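# Move the rope-reel pole onto the empty wall rack

## Task

Carry the pole that holds the reel of rope over to whichever wall rack has no pole on it. At the end the pole must sit fully down in the slots of both of that rack's brackets, and the reel must hang motionless. The robot must have released the pole and moved away from it. The robot must not topple or finish leaning. The result only counts if the pole stays in place without the robot supporting it.

## Robot and tools

ROBOT. A LinearBot: an omnidirectional base with a column about 1.75 m high. A carriage rides up and down it over 1.0 m, set by lift_m. The carriage carries two identical six-joint arms (left and right), each ending in a two-finger gripper. Arm bases sit near 0.57 m + lift_m above the floor, and carriage parts hang about 0.15 m under them. A hand reaches about 0.78 m from its shoulder but only about 0.38 m below its arm base. A hand is roughly 0.16 m long, 0.1 m wide, and 0.14 m wide when open. Parked joints 1 to 6 are 0, 0.05, 0.05, 1.45, 0, 0. With both arms parked the robot is about 0.95 m wide by 0.7 m long. The wheel motors are weak (2 N m), so light pushes already stop a drive.

CAMERAS. carriage_camera is fixed, looks ahead and about 20 degrees downward. left_wrist_camera and right_wrist_camera look out past the fingertips. Images are 504x504 pixels.

FRAMES. The base frame has its origin on the floor under the base centre, x forward, y left, z up, in metres. left_hand and right_hand are reported in it as the midpoint between the finger pads. quat_wxyz is the hand orientation (w,x,y,z). The hand's z axis runs along the fingers and the fingers open along its y axis. The odometry frame is the base frame as it was at scene start. base_odometry only counts wheel rotation, so slip shows up as travel. Its heading is in radians, left positive, from -3.142 to 3.142.

TOOL execute_actions. Arguments: actions, a list with one action object or an empty list, and cameras, a list of camera names or "all". Omitted, null or ["all"] gives every camera, [] gives none. An action may contain base, joints, or both, and their motions start together.
- base holds exactly one relative command, an offset from where the base last reported itself. translate_m: forward (+) or back (-), -2 to 2 m. strafe_m: left (+) or right (-), -2 to 2 m. rotate_rad: counter-clockwise (+), -6.3 to 6.3 rad.
- joints is a single object mapping joint names to absolute targets.
  - lift_m: 0 to 1 m.
  - left_/right_joint1_rad: -2.617 to 3.054. Yaws the arm about vertical; 0 is forward, + is left.
  - joint2_rad: 0 to 3.141, shoulder. 0 is upper arm level pointing back, 1.57 upright, 3.14 level pointing forward.
  - joint3_rad: 0 to 3.141, elbow. 0 is folded, 3.14 straight.
  - joint4_rad: -1.57 to 1.57, wrist pitch. + raises the fingertips.
  - joint5_rad: -1.57 to 1.57, wrist yaw. + swings the fingertips to the right.
  - joint6_rad: -2.094 to 2.094, roll about the finger axis. + is clockwise seen from the forearm.
  - left_/right_gripper_m: 0 to 0.093 m, the gap between the pads.
- A joint or base left out of an action may still be driving toward an earlier target. Unknown keys or out-of-range values reject the whole call and nothing moves. One action lasts at most 15 s.

TOOL wait. seconds (0 to 10). Lets the simulation run with no new command and returns state and images.

TOOL zoom_image. camera (one of the three names) and region [x0, y0, x1, y1] in pixels of that camera's most recent full image, at most 504x504, with the origin at top left.

TOOL finished_scene. scene: the number of the scene being ended. Call it only once the pole is seated, released, and the robot has backed off. This cannot be reversed.

RESULT LINES.
- base_status and joint_status tell how each commanded motion ended.
  - done: reached. For the base this only means the wheels turned as commanded.
  - off_target: stopped short and may still be pushing.
  - contact_stop or time_out: target dropped, holding where it stopped.
  - not_followed, with "joint command not followed" and a cause: the arm's targets were withheld by a self-collision check. The robot may retry them on later actions.
  - limit_stop_at_motor_heat: a heat stop. Resend the target.
- on_its_own: motions this call did not command. Its "held at" is the held target, not the actual position.
- motor_effort: percent of maximum, + toward higher joint values, with the peak in brackets. Readings are biased and noisy. A lift effort that keeps falling while lowering means a hand or load is resting on something. drive_wheels much higher at rest than after a free move means the base is pressing on something.
- Joint torques are noisy and offset.
- ARM HIT: an arm struck the robot itself.
- MOTOR HOT: warns from 75 °C. At 90 °C the arm halts for 10 s, and at 100 °C it goes limp and falls (OVER-TEMPERATURE FAULT). Outstretched arms heat quickly, even empty and even while you are thinking.
- Hand readings drift from truth at long reach. A level hand sags 10 to 17 cm under 1 kg. A holding gripper usually reads off_target. Grip force is about 45 to 60 N per pad.

CAUTIONS.
- The simulation keeps running while you reason, and the robot holds its last command meanwhile.
- After an obstacle stops a drive, back about 0.2 m the opposite way (or turn back), repeat once if still pressed, then retry. Such a retreat can itself stop spuriously, and a second one usually succeeds.
- The base can roll on up to 0.3 m after an arm touches something. Arms have no contact stop and spring to their targets once freed.
- Do not pass the base under an edge that the column will strike, and never reverse into one, since that can tip the robot.
- Tipping risk is highest with the carriage high, arms extended, loads held, pulling, or sudden stops. About 1.5 kg per hand on two forward-stretched arms can topple it, and only images reveal a lean.
- Never let the arms strike or press on each other. If one arm is withheld, move that arm clear first, then the other in a later action.
- Avoid drops, slams, hard shoves, and loose items falling. An outside nudge may occasionally jostle loose objects.

Each tool is called after "Emit:" as a command line: name --argument value for each argument, lists and objects as JSON in quotes; but a table of rows of numbers goes row by row, as --pt "numbers of a row", without its own name.

## Session

Emit:
execute_actions --actions '[]'

Scene clock: 0.00 s.
Joint torques (N m, as the arm reports them, + toward a larger angle): no reading
base_odometry: x=+0.000 y=+0.000 heading=+0.000 (m, m, rad; odometry frame)
base_status: not commanded
joint_positions: lift_m=+0.300 left_joint1_rad=+0.004 left_joint2_rad=+0.051 left_joint3_rad=+0.045 left_joint4_rad=+1.397 left_joint5_rad=+0.006 left_joint6_rad=+0.046 left_gripper_m=+0.094 right_joint1_rad=-0.003 right_joint2_rad=+0.056 right_joint3_rad=+0.027 right_joint4_rad=+1.473 right_joint5_rad=+0.032 right_joint6_rad=+0.001 right_gripper_m=+0.094
joint_status: not commanded
motor_effort: lift_m=+23 drive_wheels=+2 (%)
left_hand: x=+0.3230 y=+0.3192 z=+1.2707 quat_wxyz=(+0.996, +0.005, +0.090, +0.024) (m; base frame)
right_hand: x=+0.3115 y=-0.3258 z=+1.2680 quat_wxyz=(+0.998, +0.016, +0.063, -0.002) (m; base frame)
pictures: carriage_camera, left_wrist_camera, right_wrist_camera
Images, in order (width x height): carriage_camera 504x504, left_wrist_camera 504x504, right_wrist_camera 504x504.

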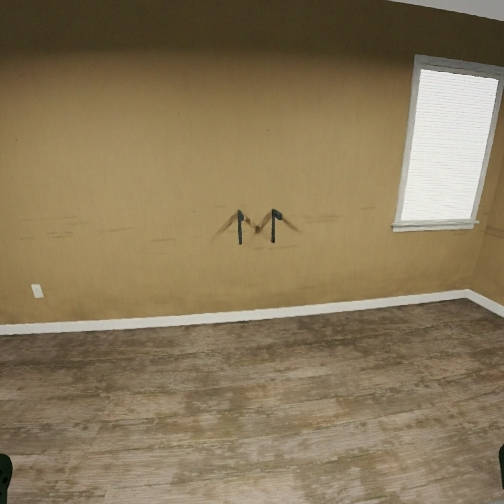

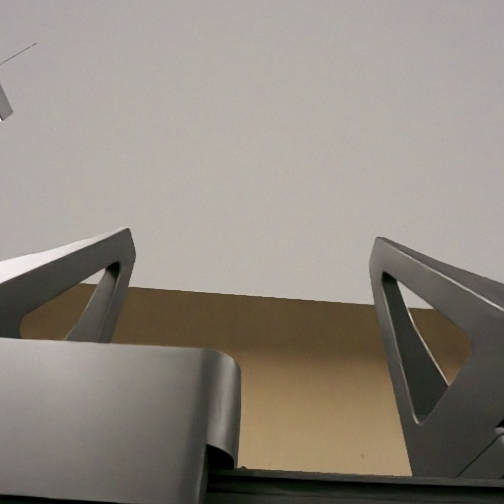

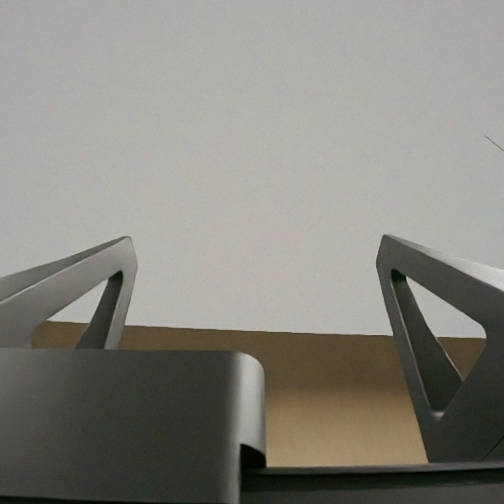

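Emit:
zoom_image --camera "carriage_camera" --region '[190, 180, 330, 270]'

Emit:
execute_actions --actions '[{"base":{"rotate_rad":1.7}}]' --cameras '["carriage_camera"]'

Region (190, 180, 330, 270) of carriage_camera's 504x504 image, scaled by 3.600, with more detail than that image has; it fills the top 324 rows of this view, and the rest is white.

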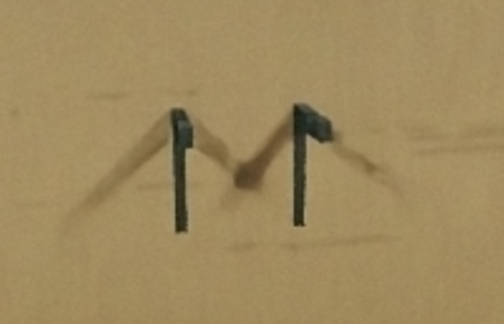

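Scene clock: 4.83 s.
Joint torques (N m, as the arm reports them, + toward a larger angle): left_arm=[-0.26  4.21  6.71 -0.05  0.04 -0.05] | right_arm=[-0.11  4.81  6.6  -0.11  0.02 -0.03]
base_odometry: x=+0.000 y=+0.000 heading=+1.698 (m, m, rad; odometry frame)
base_status: done
joint_positions: lift_m=+0.300 left_joint1_rad=+0.004 left_joint2_rad=+0.051 left_joint3_rad=+0.045 left_joint4_rad=+1.394 left_joint5_rad=+0.006 left_joint6_rad=+0.046 left_gripper_m=+0.094 right_joint1_rad=-0.003 right_joint2_rad=+0.056 right_joint3_rad=+0.027 right_joint4_rad=+1.471 right_joint5_rad=+0.032 right_joint6_rad=+0.001 right_gripper_m=+0.094
joint_status: not commanded
motor_effort: lift_m=+23(23) drive_wheels=+15(36) (%)
left_hand: x=+0.3237 y=+0.3192 z=+1.2705 quat_wxyz=(+0.996, +0.005, +0.091, +0.024) (m; base frame)
right_hand: x=+0.3117 y=-0.3258 z=+1.2680 quat_wxyz=(+0.998, +0.016, +0.064, -0.002) (m; base frame)
pictures: carriage_camera
camera_calibration (this result's frames):
carriage_camera: T_world_to_cam=[[-0.00989463, -0.999942, 0.00415995, 0.000415376], [-0.305521, -0.000938071, -0.952185, 1.25228], [0.952134, -0.0106925, -0.305494, 0.220993], [0, 0, 0, 1]] pos_world=[0.172188, 0.00395304, 1.25991]
Images, in order (width x height): carriage_camera 504x504.

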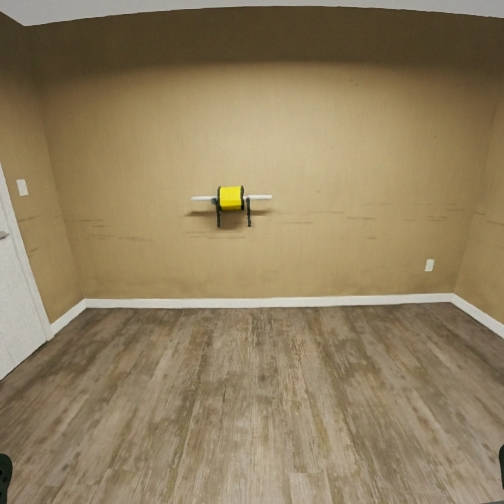

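Emit:
execute_actions --actions '[{"base":{"translate_m":1.0}}]' --cameras '["carriage_camera"]'

Emit:
execute_actions --actions '[{"base":{"strafe_m":0.16},"joints":{"left_joint2_rad":0.8,"left_joint3_rad":0.5,"left_joint4_rad":0.8,"left_joint6_rad":1.57,"right_joint2_rad":0.8,"right_joint3_rad":0.5,"right_joint4_rad":0.8,"right_joint6_rad":1.57}}]'

Emit:
zoom_image --camera "carriage_camera" --region '[130, 150, 380, 350]'

Scene clock: 14.20 s.
Joint torques (N m, as the arm reports them, + toward a larger angle): left_arm=[-0.23  4.27  6.7  -0.03  0.03 -0.06] | right_arm=[-0.11  4.98  6.57 -0.09  0.02 -0.04]
base_odometry: x=-0.128 y=+0.992 heading=+1.699 (m, m, rad; odometry frame)
base_status: done
joint_positions: lift_m=+0.300 left_joint1_rad=+0.004 left_joint2_rad=+0.051 left_joint3_rad=+0.045 left_joint4_rad=+1.393 left_joint5_rad=+0.006 left_joint6_rad=+0.046 left_gripper_m=+0.094 right_joint1_rad=-0.003 right_joint2_rad=+0.056 right_joint3_rad=+0.027 right_joint4_rad=+1.473 right_joint5_rad=+0.032 right_joint6_rad=+0.001 right_gripper_m=+0.094
joint_status: not commanded
motor_effort: lift_m=+23(23) drive_wheels=-11(46) (%)
left_hand: x=+0.3238 y=+0.3192 z=+1.2705 quat_wxyz=(+0.995, +0.005, +0.092, +0.024) (m; base frame)
right_hand: x=+0.3115 y=-0.3258 z=+1.2680 quat_wxyz=(+0.998, +0.016, +0.063, -0.002) (m; base frame)
pictures: carriage_camera
camera_calibration (this result's frames):
carriage_camera: T_world_to_cam=[[-0.00989463, -0.999942, 0.00415995, 0.000415376], [-0.305521, -0.000938071, -0.952185, 1.25228], [0.952134, -0.0106925, -0.305494, 0.220993], [0, 0, 0, 1]] pos_world=[0.172188, 0.00395304, 1.25991]
Images, in order (width x height): carriage_camera 504x504.

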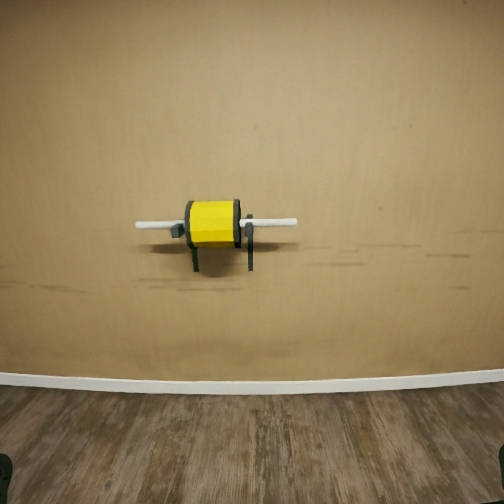

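Scene clock: 16.10 s.
Joint torques (N m, as the arm reports them, + toward a larger angle): left_arm=[-0.2  -0.02 10.06  1.68  0.01 -0.07] | right_arm=[-0.1  -0.24  9.59  2.16 -0.02 -0.02]
base_odometry: x=-0.287 y=+0.972 heading=+1.699 (m, m, rad; odometry frame)
base_status: done
joint_positions: lift_m=+0.300 left_joint1_rad=+0.004 left_joint2_rad=+0.794 left_joint3_rad=+0.476 left_joint4_rad=+0.783 left_joint5_rad=+0.006 left_joint6_rad=+1.565 left_gripper_m=+0.094 right_joint1_rad=-0.003 right_joint2_rad=+0.793 right_joint3_rad=+0.488 right_joint4_rad=+0.799 right_joint5_rad=+0.032 right_joint6_rad=+1.562 right_gripper_m=+0.094
joint_status: all done
motor_effort: lift_m=+23(23) drive_wheels=-7(33) (%)
left_hand: x=+0.5835 y=+0.3201 z=+1.2355 quat_wxyz=(+0.604, +0.372, +0.371, +0.600) (m; base frame)
right_hand: x=+0.5802 y=-0.3265 z=+1.2448 quat_wxyz=(+0.616, +0.371, +0.354, +0.597) (m; base frame)
pictures: carriage_camera, left_wrist_camera, right_wrist_camera
camera_calibration (this result's frames):
carriage_camera: T_world_to_cam=[[-0.00989463, -0.999942, 0.00415995, 0.000415325], [-0.305521, -0.000938071, -0.952185, 1.25229], [0.952134, -0.0106925, -0.305494, 0.220997], [0, 0, 0, 1]] pos_world=[0.172188, 0.00395304, 1.25993]
left_wrist_camera: T_world_to_cam=[[0.49636, -0.0316228, -0.867541, 0.795094], [-0.501674, 0.805126, -0.316379, 0.426415], [0.708484, 0.592261, 0.383768, -0.957109], [0, 0, 0, 1]] pos_world=[0.497366, 0.248683, 1.19199]
right_wrist_camera: T_world_to_cam=[[0.467253, 0.0036514, -0.884116, 0.828283], [-0.487075, 0.835619, -0.253967, 0.875309], [0.737857, 0.549298, 0.392224, -0.616747], [0, 0, 0, 1]] pos_world=[0.494395, -0.395672, 1.1965]
Images, in order (width x height): carriage_camera 504x504, left_wrist_camera 504x504, right_wrist_camera 504x504.

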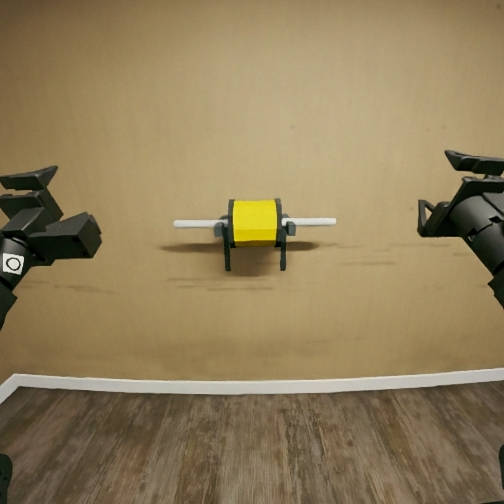

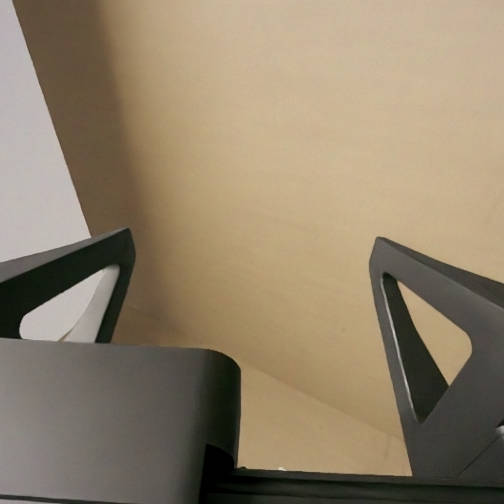

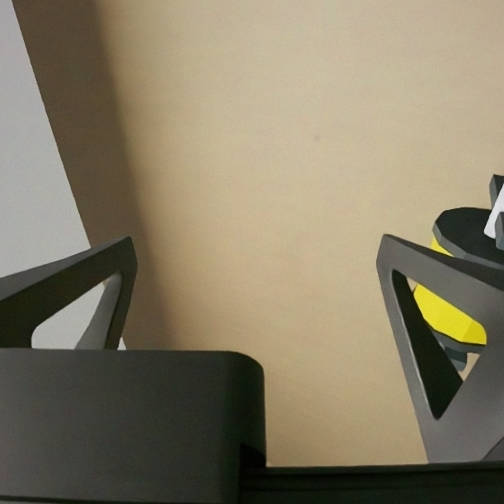

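Region (130, 150, 380, 350) of carriage_camera's 504x504 image, scaled by 2.016, with more detail than that image has; it fills the top 403 rows of this view, and the rest is white.

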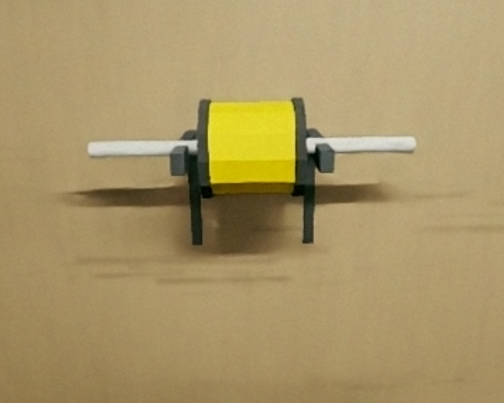

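Emit:
execute_actions --actions '[{"base":{"strafe_m":-0.02},"joints":{"left_joint1_rad":-0.3,"left_joint5_rad":-0.3,"left_joint2_rad":1.0,"left_joint3_rad":0.3,"left_joint4_rad":0.75,"left_joint6_rad":-1.57,"right_joint1_rad":0.3,"right_joint5_rad":0.3,"right_joint2_rad":1.0,"right_joint3_rad":0.3,"right_joint4_rad":0.75}}]'

Scene clock: 24.90 s.
Joint torques (N m, as the arm reports them, + toward a larger angle): left_arm=[-0.48 -1.9   8.11  1.98 -0.02 -0.03] | right_arm=[ 0.27 -2.29  8.48  2.6   0.11 -0.04]
base_odometry: x=-0.267 y=+0.974 heading=+1.699 (m, m, rad; odometry frame)
base_status: done
joint_positions: lift_m=+0.300 left_joint1_rad=-0.297 left_joint2_rad=+1.004 left_joint3_rad=+0.295 left_joint4_rad=+0.730 left_joint5_rad=-0.293 left_joint6_rad=-1.565 left_gripper_m=+0.094 right_joint1_rad=+0.295 right_joint2_rad=+0.999 right_joint3_rad=+0.299 right_joint4_rad=+0.746 right_joint5_rad=+0.291 right_joint6_rad=+1.562 right_gripper_m=+0.094
joint_status: all done
motor_effort: lift_m=+23(23) drive_wheels=+1(45) (%)
left_hand: x=+0.6187 y=+0.2676 z=+1.0702 quat_wxyz=(+0.504, -0.494, +0.496, -0.506) (m; base frame)
right_hand: x=+0.6184 y=-0.2679 z=+1.0778 quat_wxyz=(+0.509, +0.489, +0.488, +0.513) (m; base frame)
pictures: carriage_camera, left_wrist_camera, right_wrist_camera
camera_calibration (this result's frames):
carriage_camera: T_world_to_cam=[[-0.00989463, -0.999942, 0.00415995, 0.000415526], [-0.305521, -0.000938071, -0.952185, 1.25225], [0.952134, -0.0106925, -0.305494, 0.220982], [0, 0, 0, 1]] pos_world=[0.172188, 0.00395304, 1.25988]
left_wrist_camera: T_world_to_cam=[[0.035418, 0.0276215, 0.998991, -1.09566], [-0.596996, -0.801074, 0.043315, 0.537897], [0.801462, -0.597928, -0.0118825, -0.203093], [0, 0, 0, 1]] pos_world=[0.5227, 0.339724, 1.06884]
right_wrist_camera: T_world_to_cam=[[0.0365137, 0.0188097, -0.999156, 1.05696], [-0.581167, 0.813763, -0.00591893, 0.587594], [0.812965, 0.580893, 0.040645, -0.270654], [0, 0, 0, 1]] pos_world=[0.522929, -0.340822, 1.07055]
Images, in order (width x height): carriage_camera 504x504, left_wrist_camera 504x504, right_wrist_camera 504x504.

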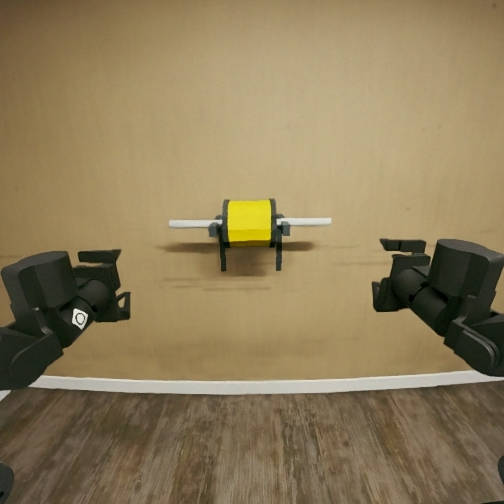

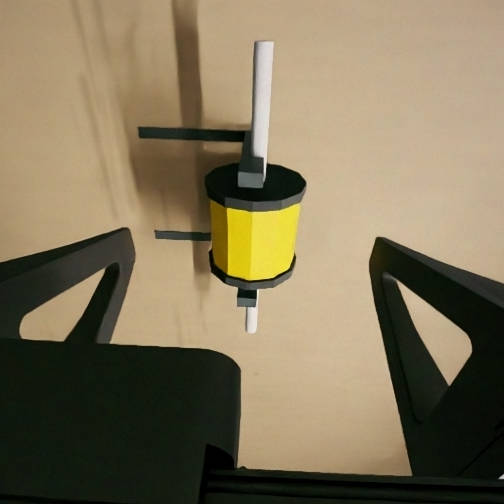

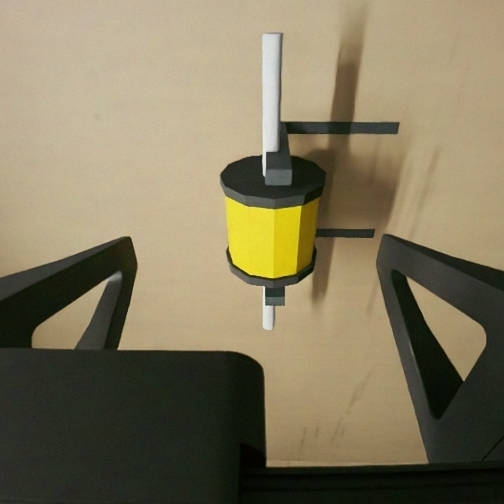

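Well aligned. Bring hands slightly inward and advance.

Emit:
execute_actions --actions '[{"base":{"translate_m":0.4},"joints":{"left_joint1_rad":-0.42,"left_joint5_rad":-0.42,"right_joint1_rad":0.42,"right_joint5_rad":0.42}}]'

Scene clock: 29.63 s.
Joint torques (N m, as the arm reports them, + toward a larger angle): left_arm=[-0.43 -2.02  8.05  1.94 -0.02 -0.03] | right_arm=[ 0.29 -2.19  8.42  2.51  0.11 -0.03]
base_odometry: x=-0.319 y=+1.371 heading=+1.700 (m, m, rad; odometry frame)
base_status: done
joint_positions: lift_m=+0.300 left_joint1_rad=-0.417 left_joint2_rad=+1.004 left_joint3_rad=+0.295 left_joint4_rad=+0.733 left_joint5_rad=-0.412 left_joint6_rad=-1.565 left_gripper_m=+0.094 right_joint1_rad=+0.415 right_joint2_rad=+0.999 right_joint3_rad=+0.299 right_joint4_rad=+0.749 right_joint5_rad=+0.410 right_joint6_rad=+1.562 right_gripper_m=+0.094
joint_status: all done
motor_effort: lift_m=+23(23) drive_wheels=-10(35) (%)
left_hand: x=+0.6112 y=+0.2474 z=+1.0707 quat_wxyz=(+0.503, -0.494, +0.495, -0.507) (m; base frame)
right_hand: x=+0.6110 y=-0.2479 z=+1.0781 quat_wxyz=(+0.507, +0.490, +0.487, +0.515) (m; base frame)
pictures: carriage_camera, left_wrist_camera, right_wrist_camera
camera_calibration (this result's frames):
carriage_camera: T_world_to_cam=[[-0.00989463, -0.999942, 0.00415995, 0.000415526], [-0.305521, -0.000938071, -0.952185, 1.25225], [0.952134, -0.0106925, -0.305494, 0.220982], [0, 0, 0, 1]] pos_world=[0.172188, 0.00395304, 1.25988]
left_wrist_camera: T_world_to_cam=[[0.0338648, 0.0309449, 0.998947, -1.09514], [-0.598005, -0.800225, 0.0450617, 0.515771], [0.800777, -0.598902, -0.00859419, -0.212038], [0, 0, 0, 1]] pos_world=[0.515315, 0.319632, 1.06892]
right_wrist_camera: T_world_to_cam=[[0.0370232, 0.0250729, -0.999, 1.05822], [-0.581895, 0.813263, -0.00115388, 0.562225], [0.812421, 0.581356, 0.0446994, -0.280191], [0, 0, 0, 1]] pos_world=[0.51561, -0.320879, 1.07034]
Images, in order (width x height): carriage_camera 504x504, left_wrist_camera 504x504, right_wrist_camera 504x504.

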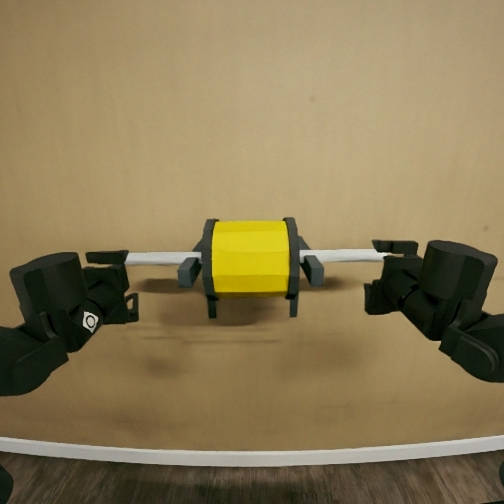

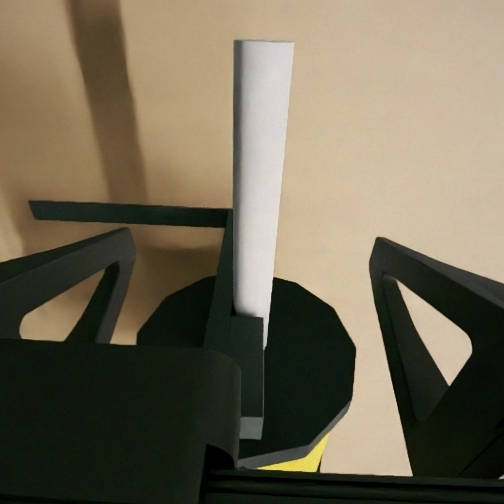

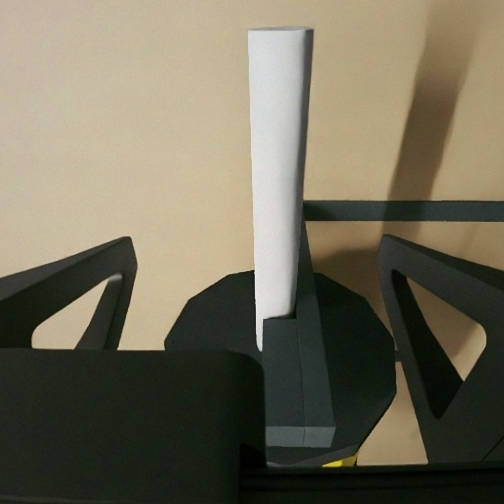

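Emit:
execute_actions --actions '[{"base":{"translate_m":0.105},"joints":{"right_joint4_rad":0.71}}]'

Scene clock: 32.97 s.
Joint torques (N m, as the arm reports them, + toward a larger angle): left_arm=[-0.46 -1.92  8.02  1.91 -0.01 -0.02] | right_arm=[ 0.25 -2.23  8.43  2.37  0.1  -0.04]
base_odometry: x=-0.333 y=+1.475 heading=+1.701 (m, m, rad; odometry frame)
base_status: done
joint_positions: lift_m=+0.300 left_joint1_rad=-0.417 left_joint2_rad=+1.004 left_joint3_rad=+0.295 left_joint4_rad=+0.734 left_joint5_rad=-0.414 left_joint6_rad=-1.565 left_gripper_m=+0.094 right_joint1_rad=+0.415 right_joint2_rad=+0.999 right_joint3_rad=+0.299 right_joint4_rad=+0.723 right_joint5_rad=+0.412 right_joint6_rad=+1.562 right_gripper_m=+0.094
joint_status: all done
motor_effort: lift_m=+23(23) drive_wheels=-11(38) (%)
left_hand: x=+0.6112 y=+0.2477 z=+1.0709 quat_wxyz=(+0.504, -0.495, +0.494, -0.507) (m; base frame)
right_hand: x=+0.6112 y=-0.2481 z=+1.0722 quat_wxyz=(+0.504, +0.494, +0.495, +0.506) (m; base frame)
pictures: carriage_camera, left_wrist_camera, right_wrist_camera
camera_calibration (this result's frames):
carriage_camera: T_world_to_cam=[[-0.00989463, -0.999942, 0.00415995, 0.000415526], [-0.305521, -0.000938071, -0.952185, 1.25225], [0.952134, -0.0106925, -0.305494, 0.220982], [0, 0, 0, 1]] pos_world=[0.172188, 0.00395304, 1.25988]
left_wrist_camera: T_world_to_cam=[[0.0327866, 0.031492, 0.998966, -1.09491], [-0.59683, -0.801114, 0.0448431, 0.515704], [0.801697, -0.597683, -0.00747041, -0.213941], [0, 0, 0, 1]] pos_world=[0.515202, 0.319749, 1.06905]
right_wrist_camera: T_world_to_cam=[[0.0136562, 0.0147821, -0.999797, 1.06489], [-0.58062, 0.814165, 0.00410684, 0.55628], [0.81406, 0.580446, 0.0197012, -0.25441], [0, 0, 0, 1]] pos_world=[0.515549, -0.320973, 1.0674]
Images, in order (width x height): carriage_camera 504x504, left_wrist_camera 504x504, right_wrist_camera 504x504.

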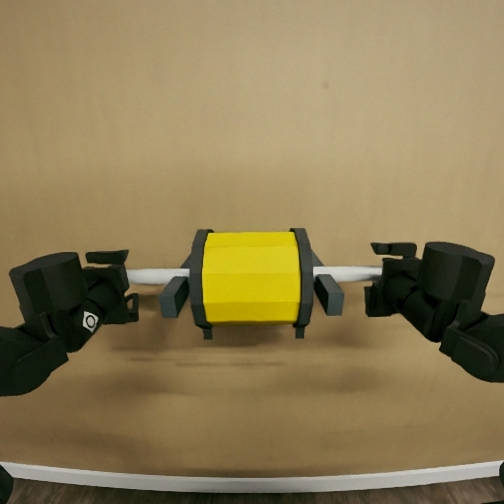

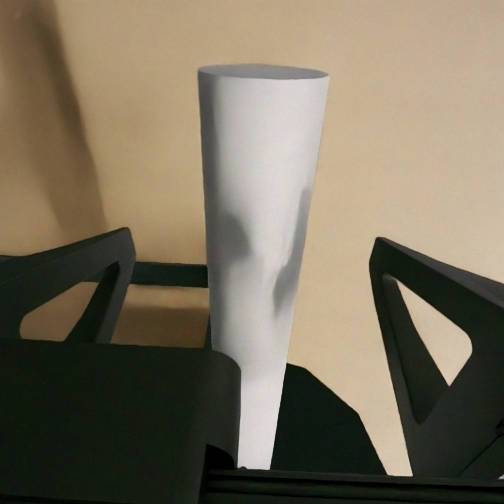

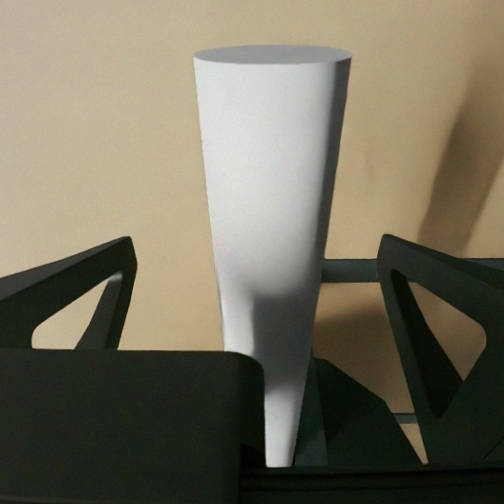

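Emit:
execute_actions --actions '[{"joints":{"left_gripper_m":0,"right_gripper_m":0}}]'

Emit:
execute_actions --actions '[{"joints":{"lift_m":0.42}}]'

Scene clock: 35.33 s.
Joint torques (N m, as the arm reports them, + toward a larger angle): left_arm=[-0.43 -1.86  8.16  1.83 -0.03 -0.14] | right_arm=[ 0.28 -2.23  8.51  2.52  0.14 -0.06]
base_odometry: x=-0.333 y=+1.475 heading=+1.701 (m, m, rad; odometry frame)
base_status: not commanded
joint_positions: lift_m=+0.300 left_joint1_rad=-0.417 left_joint2_rad=+1.004 left_joint3_rad=+0.295 left_joint4_rad=+0.739 left_joint5_rad=-0.414 left_joint6_rad=-1.557 left_gripper_m=+0.027 right_joint1_rad=+0.415 right_joint2_rad=+0.999 right_joint3_rad=+0.299 right_joint4_rad=+0.708 right_joint5_rad=+0.412 right_joint6_rad=+1.563 right_gripper_m=+0.027
joint_status: left_gripper_m off_target (ended at +0.027, target +0.000); right_gripper_m off_target (ended at +0.027, target +0.000)
motor_effort: lift_m=+23(23) drive_wheels=-10(10) (%)
left_hand: x=+0.6111 y=+0.2477 z=+1.0723 quat_wxyz=(+0.506, -0.492, +0.494, -0.507) (m; base frame)
right_hand: x=+0.6113 y=-0.2481 z=+1.0688 quat_wxyz=(+0.502, +0.496, +0.500, +0.502) (m; base frame)
pictures: carriage_camera, left_wrist_camera, right_wrist_camera
camera_calibration (this result's frames):
carriage_camera: T_world_to_cam=[[-0.00989463, -0.999942, 0.00415995, 0.000415526], [-0.305521, -0.000938071, -0.952185, 1.25225], [0.952134, -0.0106925, -0.305494, 0.220982], [0, 0, 0, 1]] pos_world=[0.172188, 0.00395304, 1.25988]
left_wrist_camera: T_world_to_cam=[[0.0275246, 0.0254322, 0.999298, -1.09187], [-0.596878, -0.801486, 0.0368383, 0.524342], [0.80186, -0.597473, -0.0068807, -0.21468], [0, 0, 0, 1]] pos_world=[0.515165, 0.319756, 1.07031]
right_wrist_camera: T_world_to_cam=[[0.000391533, 0.00931766, -0.999957, 1.06846], [-0.580548, 0.814193, 0.00735939, 0.552791], [0.814226, 0.58052, 0.00572813, -0.239545], [0, 0, 0, 1]] pos_world=[0.515547, -0.320974, 1.06572]
Images, in order (width x height): carriage_camera 504x504, left_wrist_camera 504x504, right_wrist_camera 504x504.

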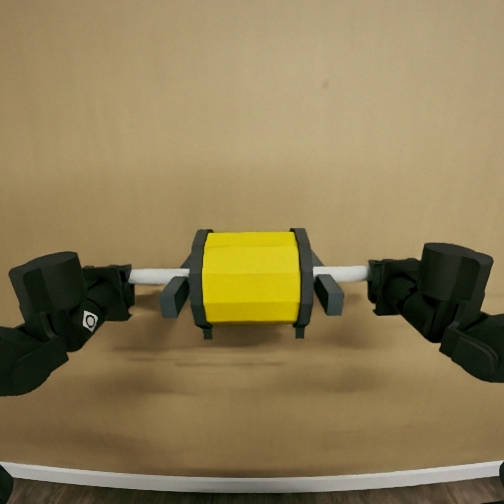

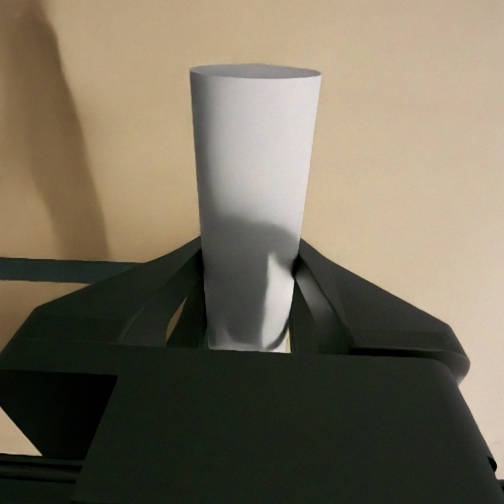

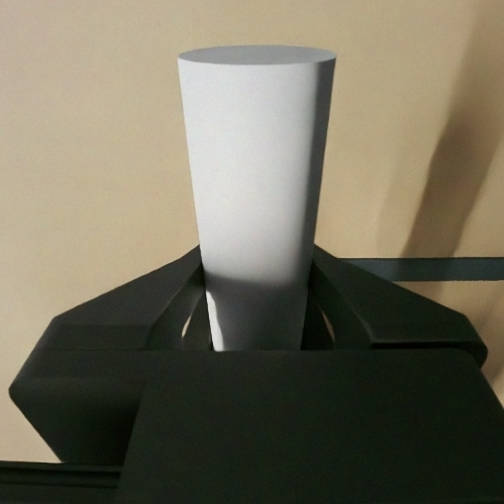

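Scene clock: 36.43 s.
Joint torques (N m, as the arm reports them, + toward a larger angle): left_arm=[-0.3  -3.5   9.99  3.12 -0.14  0.78] | right_arm=[ 0.25 -4.48 10.52  4.13  0.25 -0.62]
base_odometry: x=-0.333 y=+1.475 heading=+1.700 (m, m, rad; odometry frame)
base_status: not commanded
joint_positions: lift_m=+0.420 left_joint1_rad=-0.419 left_joint2_rad=+1.027 left_joint3_rad=+0.267 left_joint4_rad=+0.590 left_joint5_rad=-0.402 left_joint6_rad=-1.629 left_gripper_m=+0.027 right_joint1_rad=+0.415 right_joint2_rad=+1.023 right_joint3_rad=+0.270 right_joint4_rad=+0.573 right_joint5_rad=+0.404 right_joint6_rad=+1.629 right_gripper_m=+0.027
joint_status: all done
motor_effort: lift_m=+25(30) drive_wheels=-9(10) (%)
left_hand: x=+0.6072 y=+0.2470 z=+1.1376 quat_wxyz=(+0.459, -0.532, +0.543, -0.460) (m; base frame)
right_hand: x=+0.6071 y=-0.2486 z=+1.1366 quat_wxyz=(+0.459, +0.534, +0.544, +0.456) (m; base frame)
pictures: carriage_camera, left_wrist_camera, right_wrist_camera
camera_calibration (this result's frames):
carriage_camera: T_world_to_cam=[[-0.00989463, -0.999942, 0.00415995, -0.0000817417], [-0.305521, -0.000938071, -0.952185, 1.36607], [0.952134, -0.0106925, -0.305494, 0.2575], [0, 0, 0, 1]] pos_world=[0.172188, 0.00395304, 1.37941]
left_wrist_camera: T_world_to_cam=[[0.2097, 0.0161869, 0.977632, -1.24074], [-0.587039, -0.797515, 0.139124, 0.395702], [0.781928, -0.603082, -0.157737, -0.0264337], [0, 0, 0, 1]] pos_world=[0.513145, 0.31972, 1.15376]
right_wrist_camera: T_world_to_cam=[[-0.171154, 0.00030271, -0.985244, 1.22142], [-0.573575, 0.81304, 0.0998898, 0.440542], [0.801073, 0.582208, -0.138981, -0.0633382], [0, 0, 0, 1]] pos_world=[0.512474, -0.321671, 1.15059]
Images, in order (width x height): carriage_camera 504x504, left_wrist_camera 504x504, right_wrist_camera 504x504.

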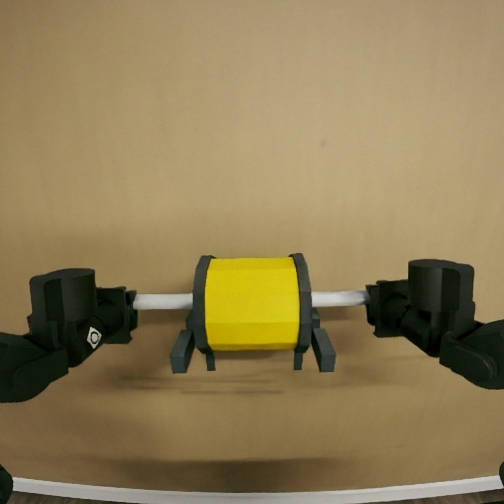

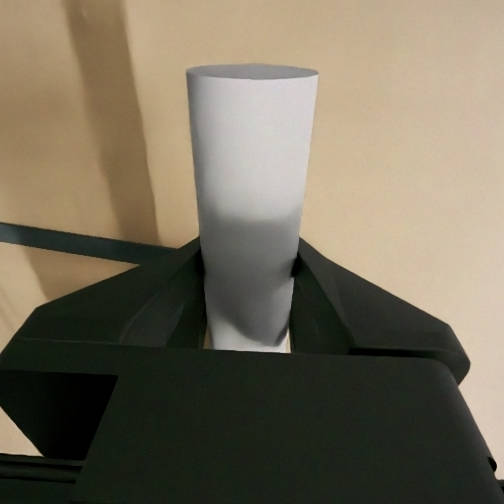

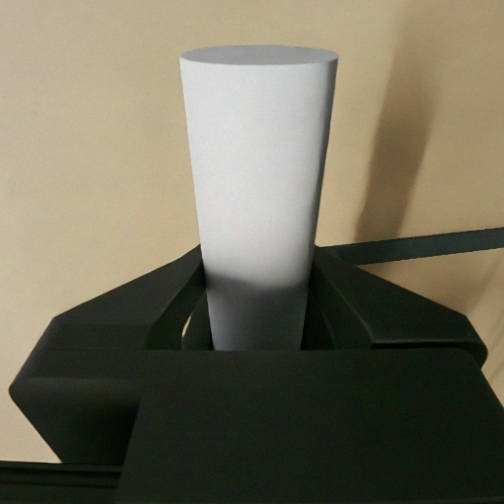

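Emit:
execute_actions --actions '[{"base":{"translate_m":-1.86}}]' --cameras '["carriage_camera"]'

Emit:
execute_actions --actions '[{"base":{"rotate_rad":-1.571}}]' --cameras '["carriage_camera"]'

Emit:
execute_actions --actions '[{"base":{"translate_m":0.9},"joints":{"lift_m":0.33}}]' --cameras '["carriage_camera"]'

Scene clock: 46.77 s.
Joint torques (N m, as the arm reports them, + toward a larger angle): left_arm=[-0.32 -3.6  10.13  3.17 -0.17  0.78] | right_arm=[ 0.34 -4.46 10.5   4.18  0.25 -0.64]
base_odometry: x=-0.092 y=-0.369 heading=+1.701 (m, m, rad; odometry frame)
base_status: done
joint_positions: lift_m=+0.420 left_joint1_rad=-0.419 left_joint2_rad=+1.027 left_joint3_rad=+0.267 left_joint4_rad=+0.586 left_joint5_rad=-0.402 left_joint6_rad=-1.630 left_gripper_m=+0.027 right_joint1_rad=+0.415 right_joint2_rad=+1.023 right_joint3_rad=+0.270 right_joint4_rad=+0.571 right_joint5_rad=+0.403 right_joint6_rad=+1.630 right_gripper_m=+0.027
joint_status: not commanded
motor_effort: lift_m=+25(25) drive_wheels=-7(44) (%)
left_hand: x=+0.6071 y=+0.2469 z=+1.1368 quat_wxyz=(+0.458, -0.533, +0.544, -0.459) (m; base frame)
right_hand: x=+0.6070 y=-0.2485 z=+1.1360 quat_wxyz=(+0.458, +0.535, +0.545, +0.455) (m; base frame)
pictures: carriage_camera
camera_calibration (this result's frames):
carriage_camera: T_world_to_cam=[[-0.00989463, -0.999942, 0.00415995, -0.0000817296], [-0.305521, -0.000938071, -0.952185, 1.36607], [0.952134, -0.0106925, -0.305494, 0.257499], [0, 0, 0, 1]] pos_world=[0.172188, 0.00395304, 1.37941]
Images, in order (width x height): carriage_camera 504x504.

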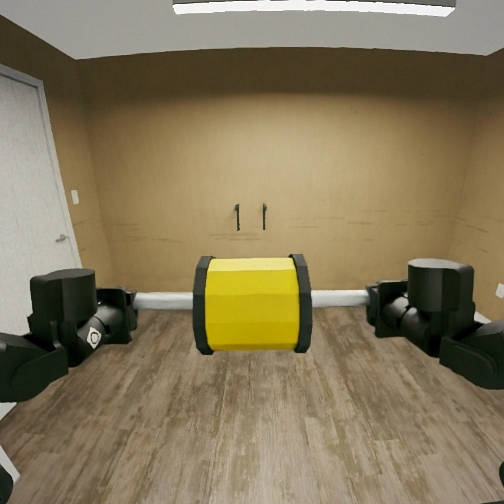

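Scene clock: 50.00 s.
Joint torques (N m, as the arm reports them, + toward a larger angle): left_arm=[-0.21 -3.6  10.03  3.21 -0.15  0.78] | right_arm=[ 0.33 -4.46 10.49  4.19  0.24 -0.65]
base_odometry: x=-0.092 y=-0.369 heading=+0.132 (m, m, rad; odometry frame)
base_status: done
joint_positions: lift_m=+0.420 left_joint1_rad=-0.419 left_joint2_rad=+1.027 left_joint3_rad=+0.267 left_joint4_rad=+0.586 left_joint5_rad=-0.401 left_joint6_rad=-1.631 left_gripper_m=+0.027 right_joint1_rad=+0.415 right_joint2_rad=+1.023 right_joint3_rad=+0.270 right_joint4_rad=+0.570 right_joint5_rad=+0.404 right_joint6_rad=+1.631 right_gripper_m=+0.027
joint_status: not commanded
motor_effort: lift_m=+25(25) drive_wheels=+15(46) (%)
left_hand: x=+0.6071 y=+0.2468 z=+1.1366 quat_wxyz=(+0.458, -0.533, +0.544, -0.459) (m; base frame)
right_hand: x=+0.6070 y=-0.2486 z=+1.1359 quat_wxyz=(+0.458, +0.535, +0.545, +0.455) (m; base frame)
pictures: carriage_camera
camera_calibration (this result's frames):
carriage_camera: T_world_to_cam=[[-0.00989463, -0.999942, 0.00415995, -0.0000817298], [-0.305521, -0.000938071, -0.952185, 1.36607], [0.952134, -0.0106925, -0.305494, 0.257499], [0, 0, 0, 1]] pos_world=[0.172188, 0.00395304, 1.37941]
Images, in order (width x height): carriage_camera 504x504.

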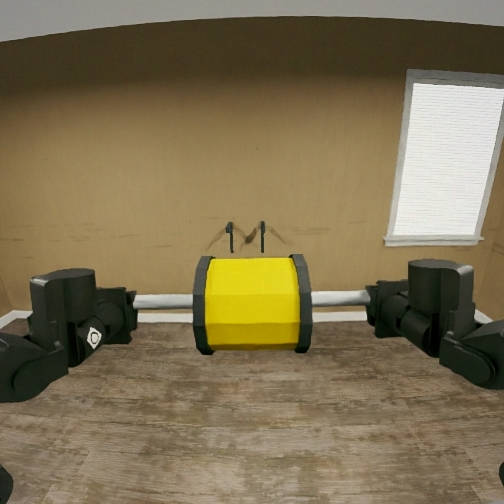

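Scene clock: 54.07 s.
Joint torques (N m, as the arm reports them, + toward a larger angle): left_arm=[-0.22 -3.76 10.79  3.31 -0.2   0.88] | right_arm=[ 0.15 -4.44 11.06  4.36  0.28 -0.73]
base_odometry: x=+0.801 y=-0.252 heading=+0.130 (m, m, rad; odometry frame)
base_status: done
joint_positions: lift_m=+0.330 left_joint1_rad=-0.420 left_joint2_rad=+1.027 left_joint3_rad=+0.259 left_joint4_rad=+0.574 left_joint5_rad=-0.398 left_joint6_rad=-1.639 left_gripper_m=+0.027 right_joint1_rad=+0.417 right_joint2_rad=+1.023 right_joint3_rad=+0.262 right_joint4_rad=+0.556 right_joint5_rad=+0.401 right_joint6_rad=+1.641 right_gripper_m=+0.027
joint_status: all done
motor_effort: lift_m=+26(26) drive_wheels=-13(46) (%)
left_hand: x=+0.6052 y=+0.2467 z=+1.0398 quat_wxyz=(+0.452, -0.536, +0.549, -0.455) (m; base frame)
right_hand: x=+0.6050 y=-0.2485 z=+1.0387 quat_wxyz=(+0.452, +0.540, +0.550, +0.450) (m; base frame)
pictures: carriage_camera
camera_calibration (this result's frames):
carriage_camera: T_world_to_cam=[[-0.00989463, -0.999942, 0.00415995, 0.000293366], [-0.305521, -0.000938071, -0.952185, 1.28021], [0.952134, -0.0106925, -0.305494, 0.229953], [0, 0, 0, 1]] pos_world=[0.172188, 0.00395304, 1.28924]
Images, in order (width x height): carriage_camera 504x504.

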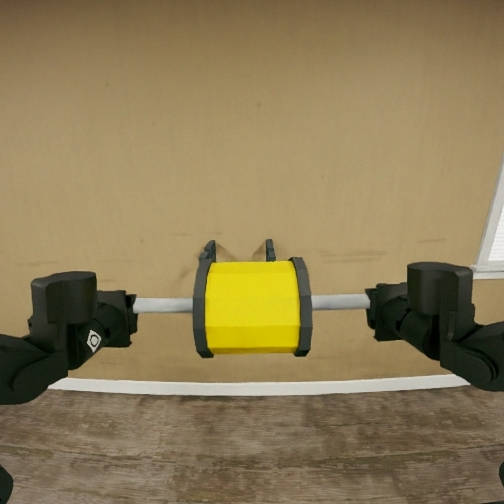

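Emit:
execute_actions --actions '[{"base":{"strafe_m":0.045}}]' --cameras '["carriage_camera"]'

Emit:
execute_actions --actions '[{"base":{"translate_m":0.33}}]'

Scene clock: 57.70 s.
Joint torques (N m, as the arm reports them, + toward a larger angle): left_arm=[-0.27 -3.73 10.74  3.3  -0.15  0.88] | right_arm=[ 0.22 -4.44 11.09  4.35  0.28 -0.73]
base_odometry: x=+0.795 y=-0.208 heading=+0.130 (m, m, rad; odometry frame)
base_status: done
joint_positions: lift_m=+0.330 left_joint1_rad=-0.421 left_joint2_rad=+1.027 left_joint3_rad=+0.259 left_joint4_rad=+0.575 left_joint5_rad=-0.401 left_joint6_rad=-1.638 left_gripper_m=+0.027 right_joint1_rad=+0.417 right_joint2_rad=+1.023 right_joint3_rad=+0.262 right_joint4_rad=+0.557 right_joint5_rad=+0.401 right_joint6_rad=+1.640 right_gripper_m=+0.027
joint_status: not commanded
motor_effort: lift_m=+26(26) drive_wheels=+2(37) (%)
left_hand: x=+0.6052 y=+0.2469 z=+1.0401 quat_wxyz=(+0.453, -0.537, +0.548, -0.455) (m; base frame)
right_hand: x=+0.6050 y=-0.2485 z=+1.0389 quat_wxyz=(+0.452, +0.539, +0.550, +0.450) (m; base frame)
pictures: carriage_camera
camera_calibration (this result's frames):
carriage_camera: T_world_to_cam=[[-0.00989463, -0.999942, 0.00415995, 0.000293366], [-0.305521, -0.000938071, -0.952185, 1.28021], [0.952134, -0.0106925, -0.305494, 0.229953], [0, 0, 0, 1]] pos_world=[0.172188, 0.00395304, 1.28924]
Images, in order (width x height): carriage_camera 504x504.

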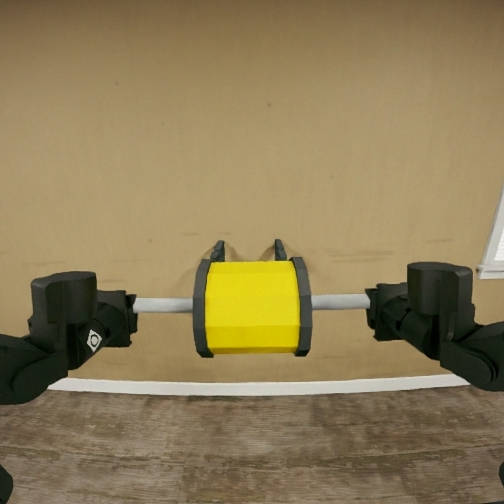

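Scene clock: 60.27 s.
Joint torques (N m, as the arm reports them, + toward a larger angle): left_arm=[-0.17 -3.65 10.68  3.33 -0.17  0.83] | right_arm=[ 0.16 -4.37 11.15  4.34  0.27 -0.74]
base_odometry: x=+1.123 y=-0.165 heading=+0.131 (m, m, rad; odometry frame)
base_status: done
joint_positions: lift_m=+0.330 left_joint1_rad=-0.421 left_joint2_rad=+1.027 left_joint3_rad=+0.259 left_joint4_rad=+0.577 left_joint5_rad=-0.401 left_joint6_rad=-1.638 left_gripper_m=+0.027 right_joint1_rad=+0.417 right_joint2_rad=+1.023 right_joint3_rad=+0.262 right_joint4_rad=+0.559 right_joint5_rad=+0.401 right_joint6_rad=+1.639 right_gripper_m=+0.027
joint_status: not commanded
motor_effort: lift_m=+26(26) drive_wheels=-10(33) (%)
left_hand: x=+0.6052 y=+0.2469 z=+1.0404 quat_wxyz=(+0.453, -0.536, +0.548, -0.455) (m; base frame)
right_hand: x=+0.6051 y=-0.2484 z=+1.0393 quat_wxyz=(+0.452, +0.539, +0.549, +0.451) (m; base frame)
pictures: carriage_camera, left_wrist_camera, right_wrist_camera
camera_calibration (this result's frames):
carriage_camera: T_world_to_cam=[[-0.00989463, -0.999942, 0.00415995, 0.000293365], [-0.305521, -0.000938071, -0.952185, 1.28021], [0.952134, -0.0106925, -0.305494, 0.229953], [0, 0, 0, 1]] pos_world=[0.172188, 0.00395304, 1.28924]
left_wrist_camera: T_world_to_cam=[[0.229651, 0.0156484, 0.973147, -1.15261], [-0.585635, -0.796385, 0.151008, 0.394501], [0.777363, -0.604588, -0.173726, -0.0204605], [0, 0, 0, 1]] pos_world=[0.511636, 0.319841, 1.05853]
right_wrist_camera: T_world_to_cam=[[-0.192355, 0.0010581, -0.981325, 1.13411], [-0.573191, 0.811561, 0.113229, 0.434549], [0.796525, 0.584266, -0.155501, -0.0548995], [0, 0, 0, 1]] pos_world=[0.510959, -0.321787, 1.05519]
Images, in order (width x height): carriage_camera 504x504, left_wrist_camera 504x504, right_wrist_camera 504x504.

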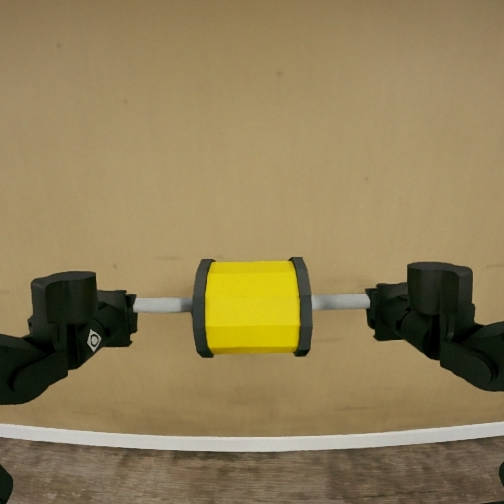

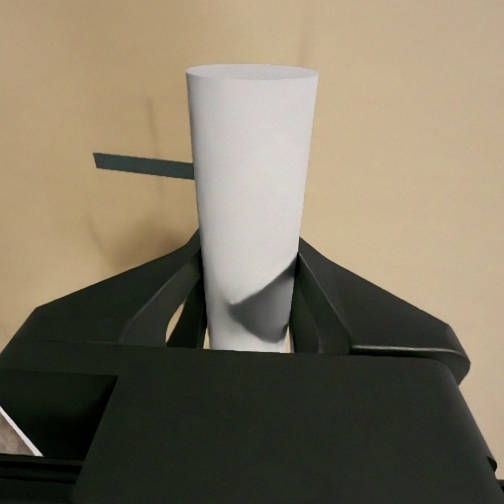

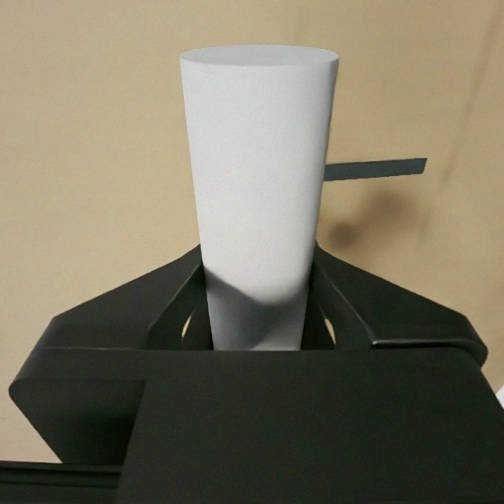

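Emit:
execute_actions --actions '[{"base":{"translate_m":0.16}}]'

Emit:
zoom_image --camera "carriage_camera" --region '[130, 240, 380, 400]'

Scene clock: 63.90 s.
Joint torques (N m, as the arm reports them, + toward a larger angle): left_arm=[-0.17 -3.63 10.72  3.3  -0.15  0.87] | right_arm=[ 0.13 -4.47 11.1   4.32  0.27 -0.73]
base_odometry: x=+1.281 y=-0.143 heading=+0.132 (m, m, rad; odometry frame)
base_status: done
joint_positions: lift_m=+0.330 left_joint1_rad=-0.421 left_joint2_rad=+1.027 left_joint3_rad=+0.259 left_joint4_rad=+0.577 left_joint5_rad=-0.401 left_joint6_rad=-1.637 left_gripper_m=+0.027 right_joint1_rad=+0.417 right_joint2_rad=+1.023 right_joint3_rad=+0.262 right_joint4_rad=+0.559 right_joint5_rad=+0.402 right_joint6_rad=+1.639 right_gripper_m=+0.027
joint_status: not commanded
motor_effort: lift_m=+26(26) drive_wheels=-11(44) (%)
left_hand: x=+0.6053 y=+0.2468 z=+1.0406 quat_wxyz=(+0.453, -0.536, +0.548, -0.455) (m; base frame)
right_hand: x=+0.6051 y=-0.2486 z=+1.0394 quat_wxyz=(+0.453, +0.539, +0.549, +0.451) (m; base frame)
pictures: carriage_camera, left_wrist_camera, right_wrist_camera
camera_calibration (this result's frames):
carriage_camera: T_world_to_cam=[[-0.00989463, -0.999942, 0.00415995, 0.000293365], [-0.305521, -0.000938071, -0.952185, 1.28021], [0.952134, -0.0106925, -0.305494, 0.229953], [0, 0, 0, 1]] pos_world=[0.172188, 0.00395304, 1.28924]
left_wrist_camera: T_world_to_cam=[[0.229004, 0.0155494, 0.973301, -1.15252], [-0.586087, -0.796126, 0.150617, 0.395047], [0.777212, -0.604931, -0.173202, -0.0208705], [0, 0, 0, 1]] pos_world=[0.511685, 0.319803, 1.05864]
right_wrist_camera: T_world_to_cam=[[-0.191608, 0.00136748, -0.981471, 1.13407], [-0.57267, 0.81197, 0.112931, 0.434739], [0.79708, 0.583697, -0.154797, -0.0560398], [0, 0, 0, 1]] pos_world=[0.510928, -0.321836, 1.05529]
Images, in order (width x height): carriage_camera 504x504, left_wrist_camera 504x504, right_wrist_camera 504x504.

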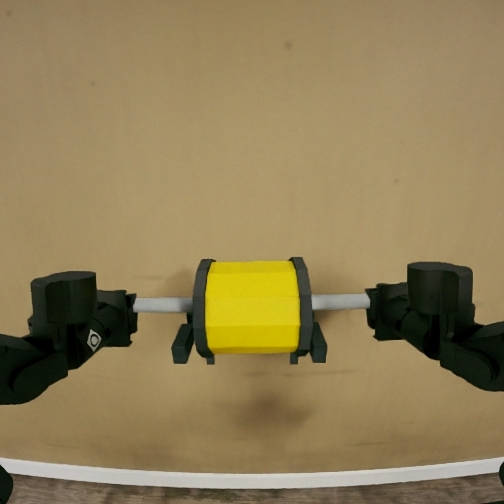

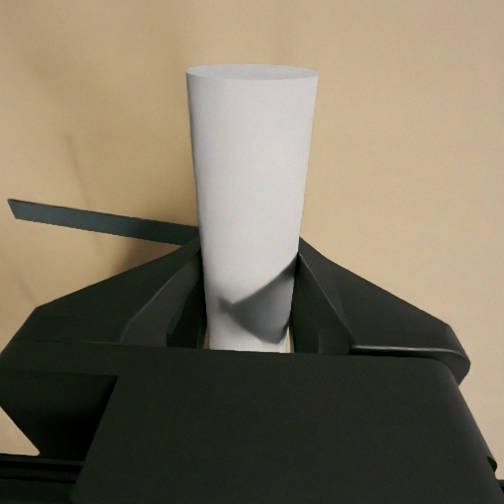

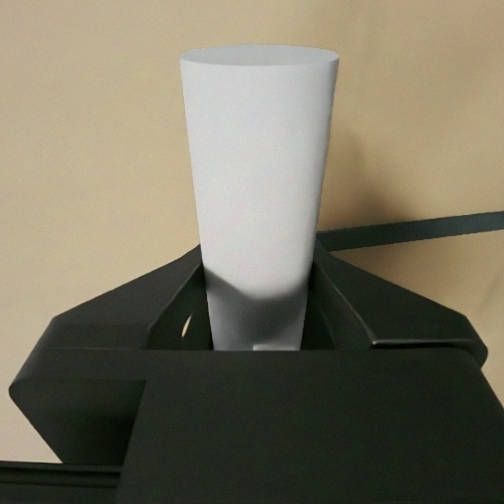

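Region (130, 240, 380, 400) of carriage_camera's 504x504 image, scaled by 2.016, with more detail than that image has; it fills the top 323 rows of this view, and the rest is white.

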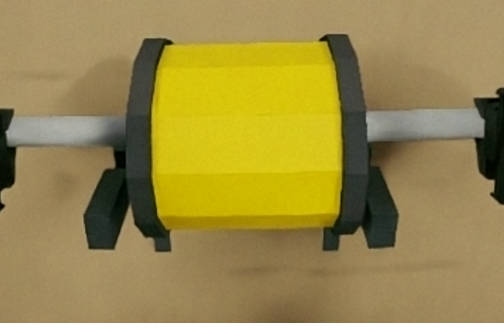

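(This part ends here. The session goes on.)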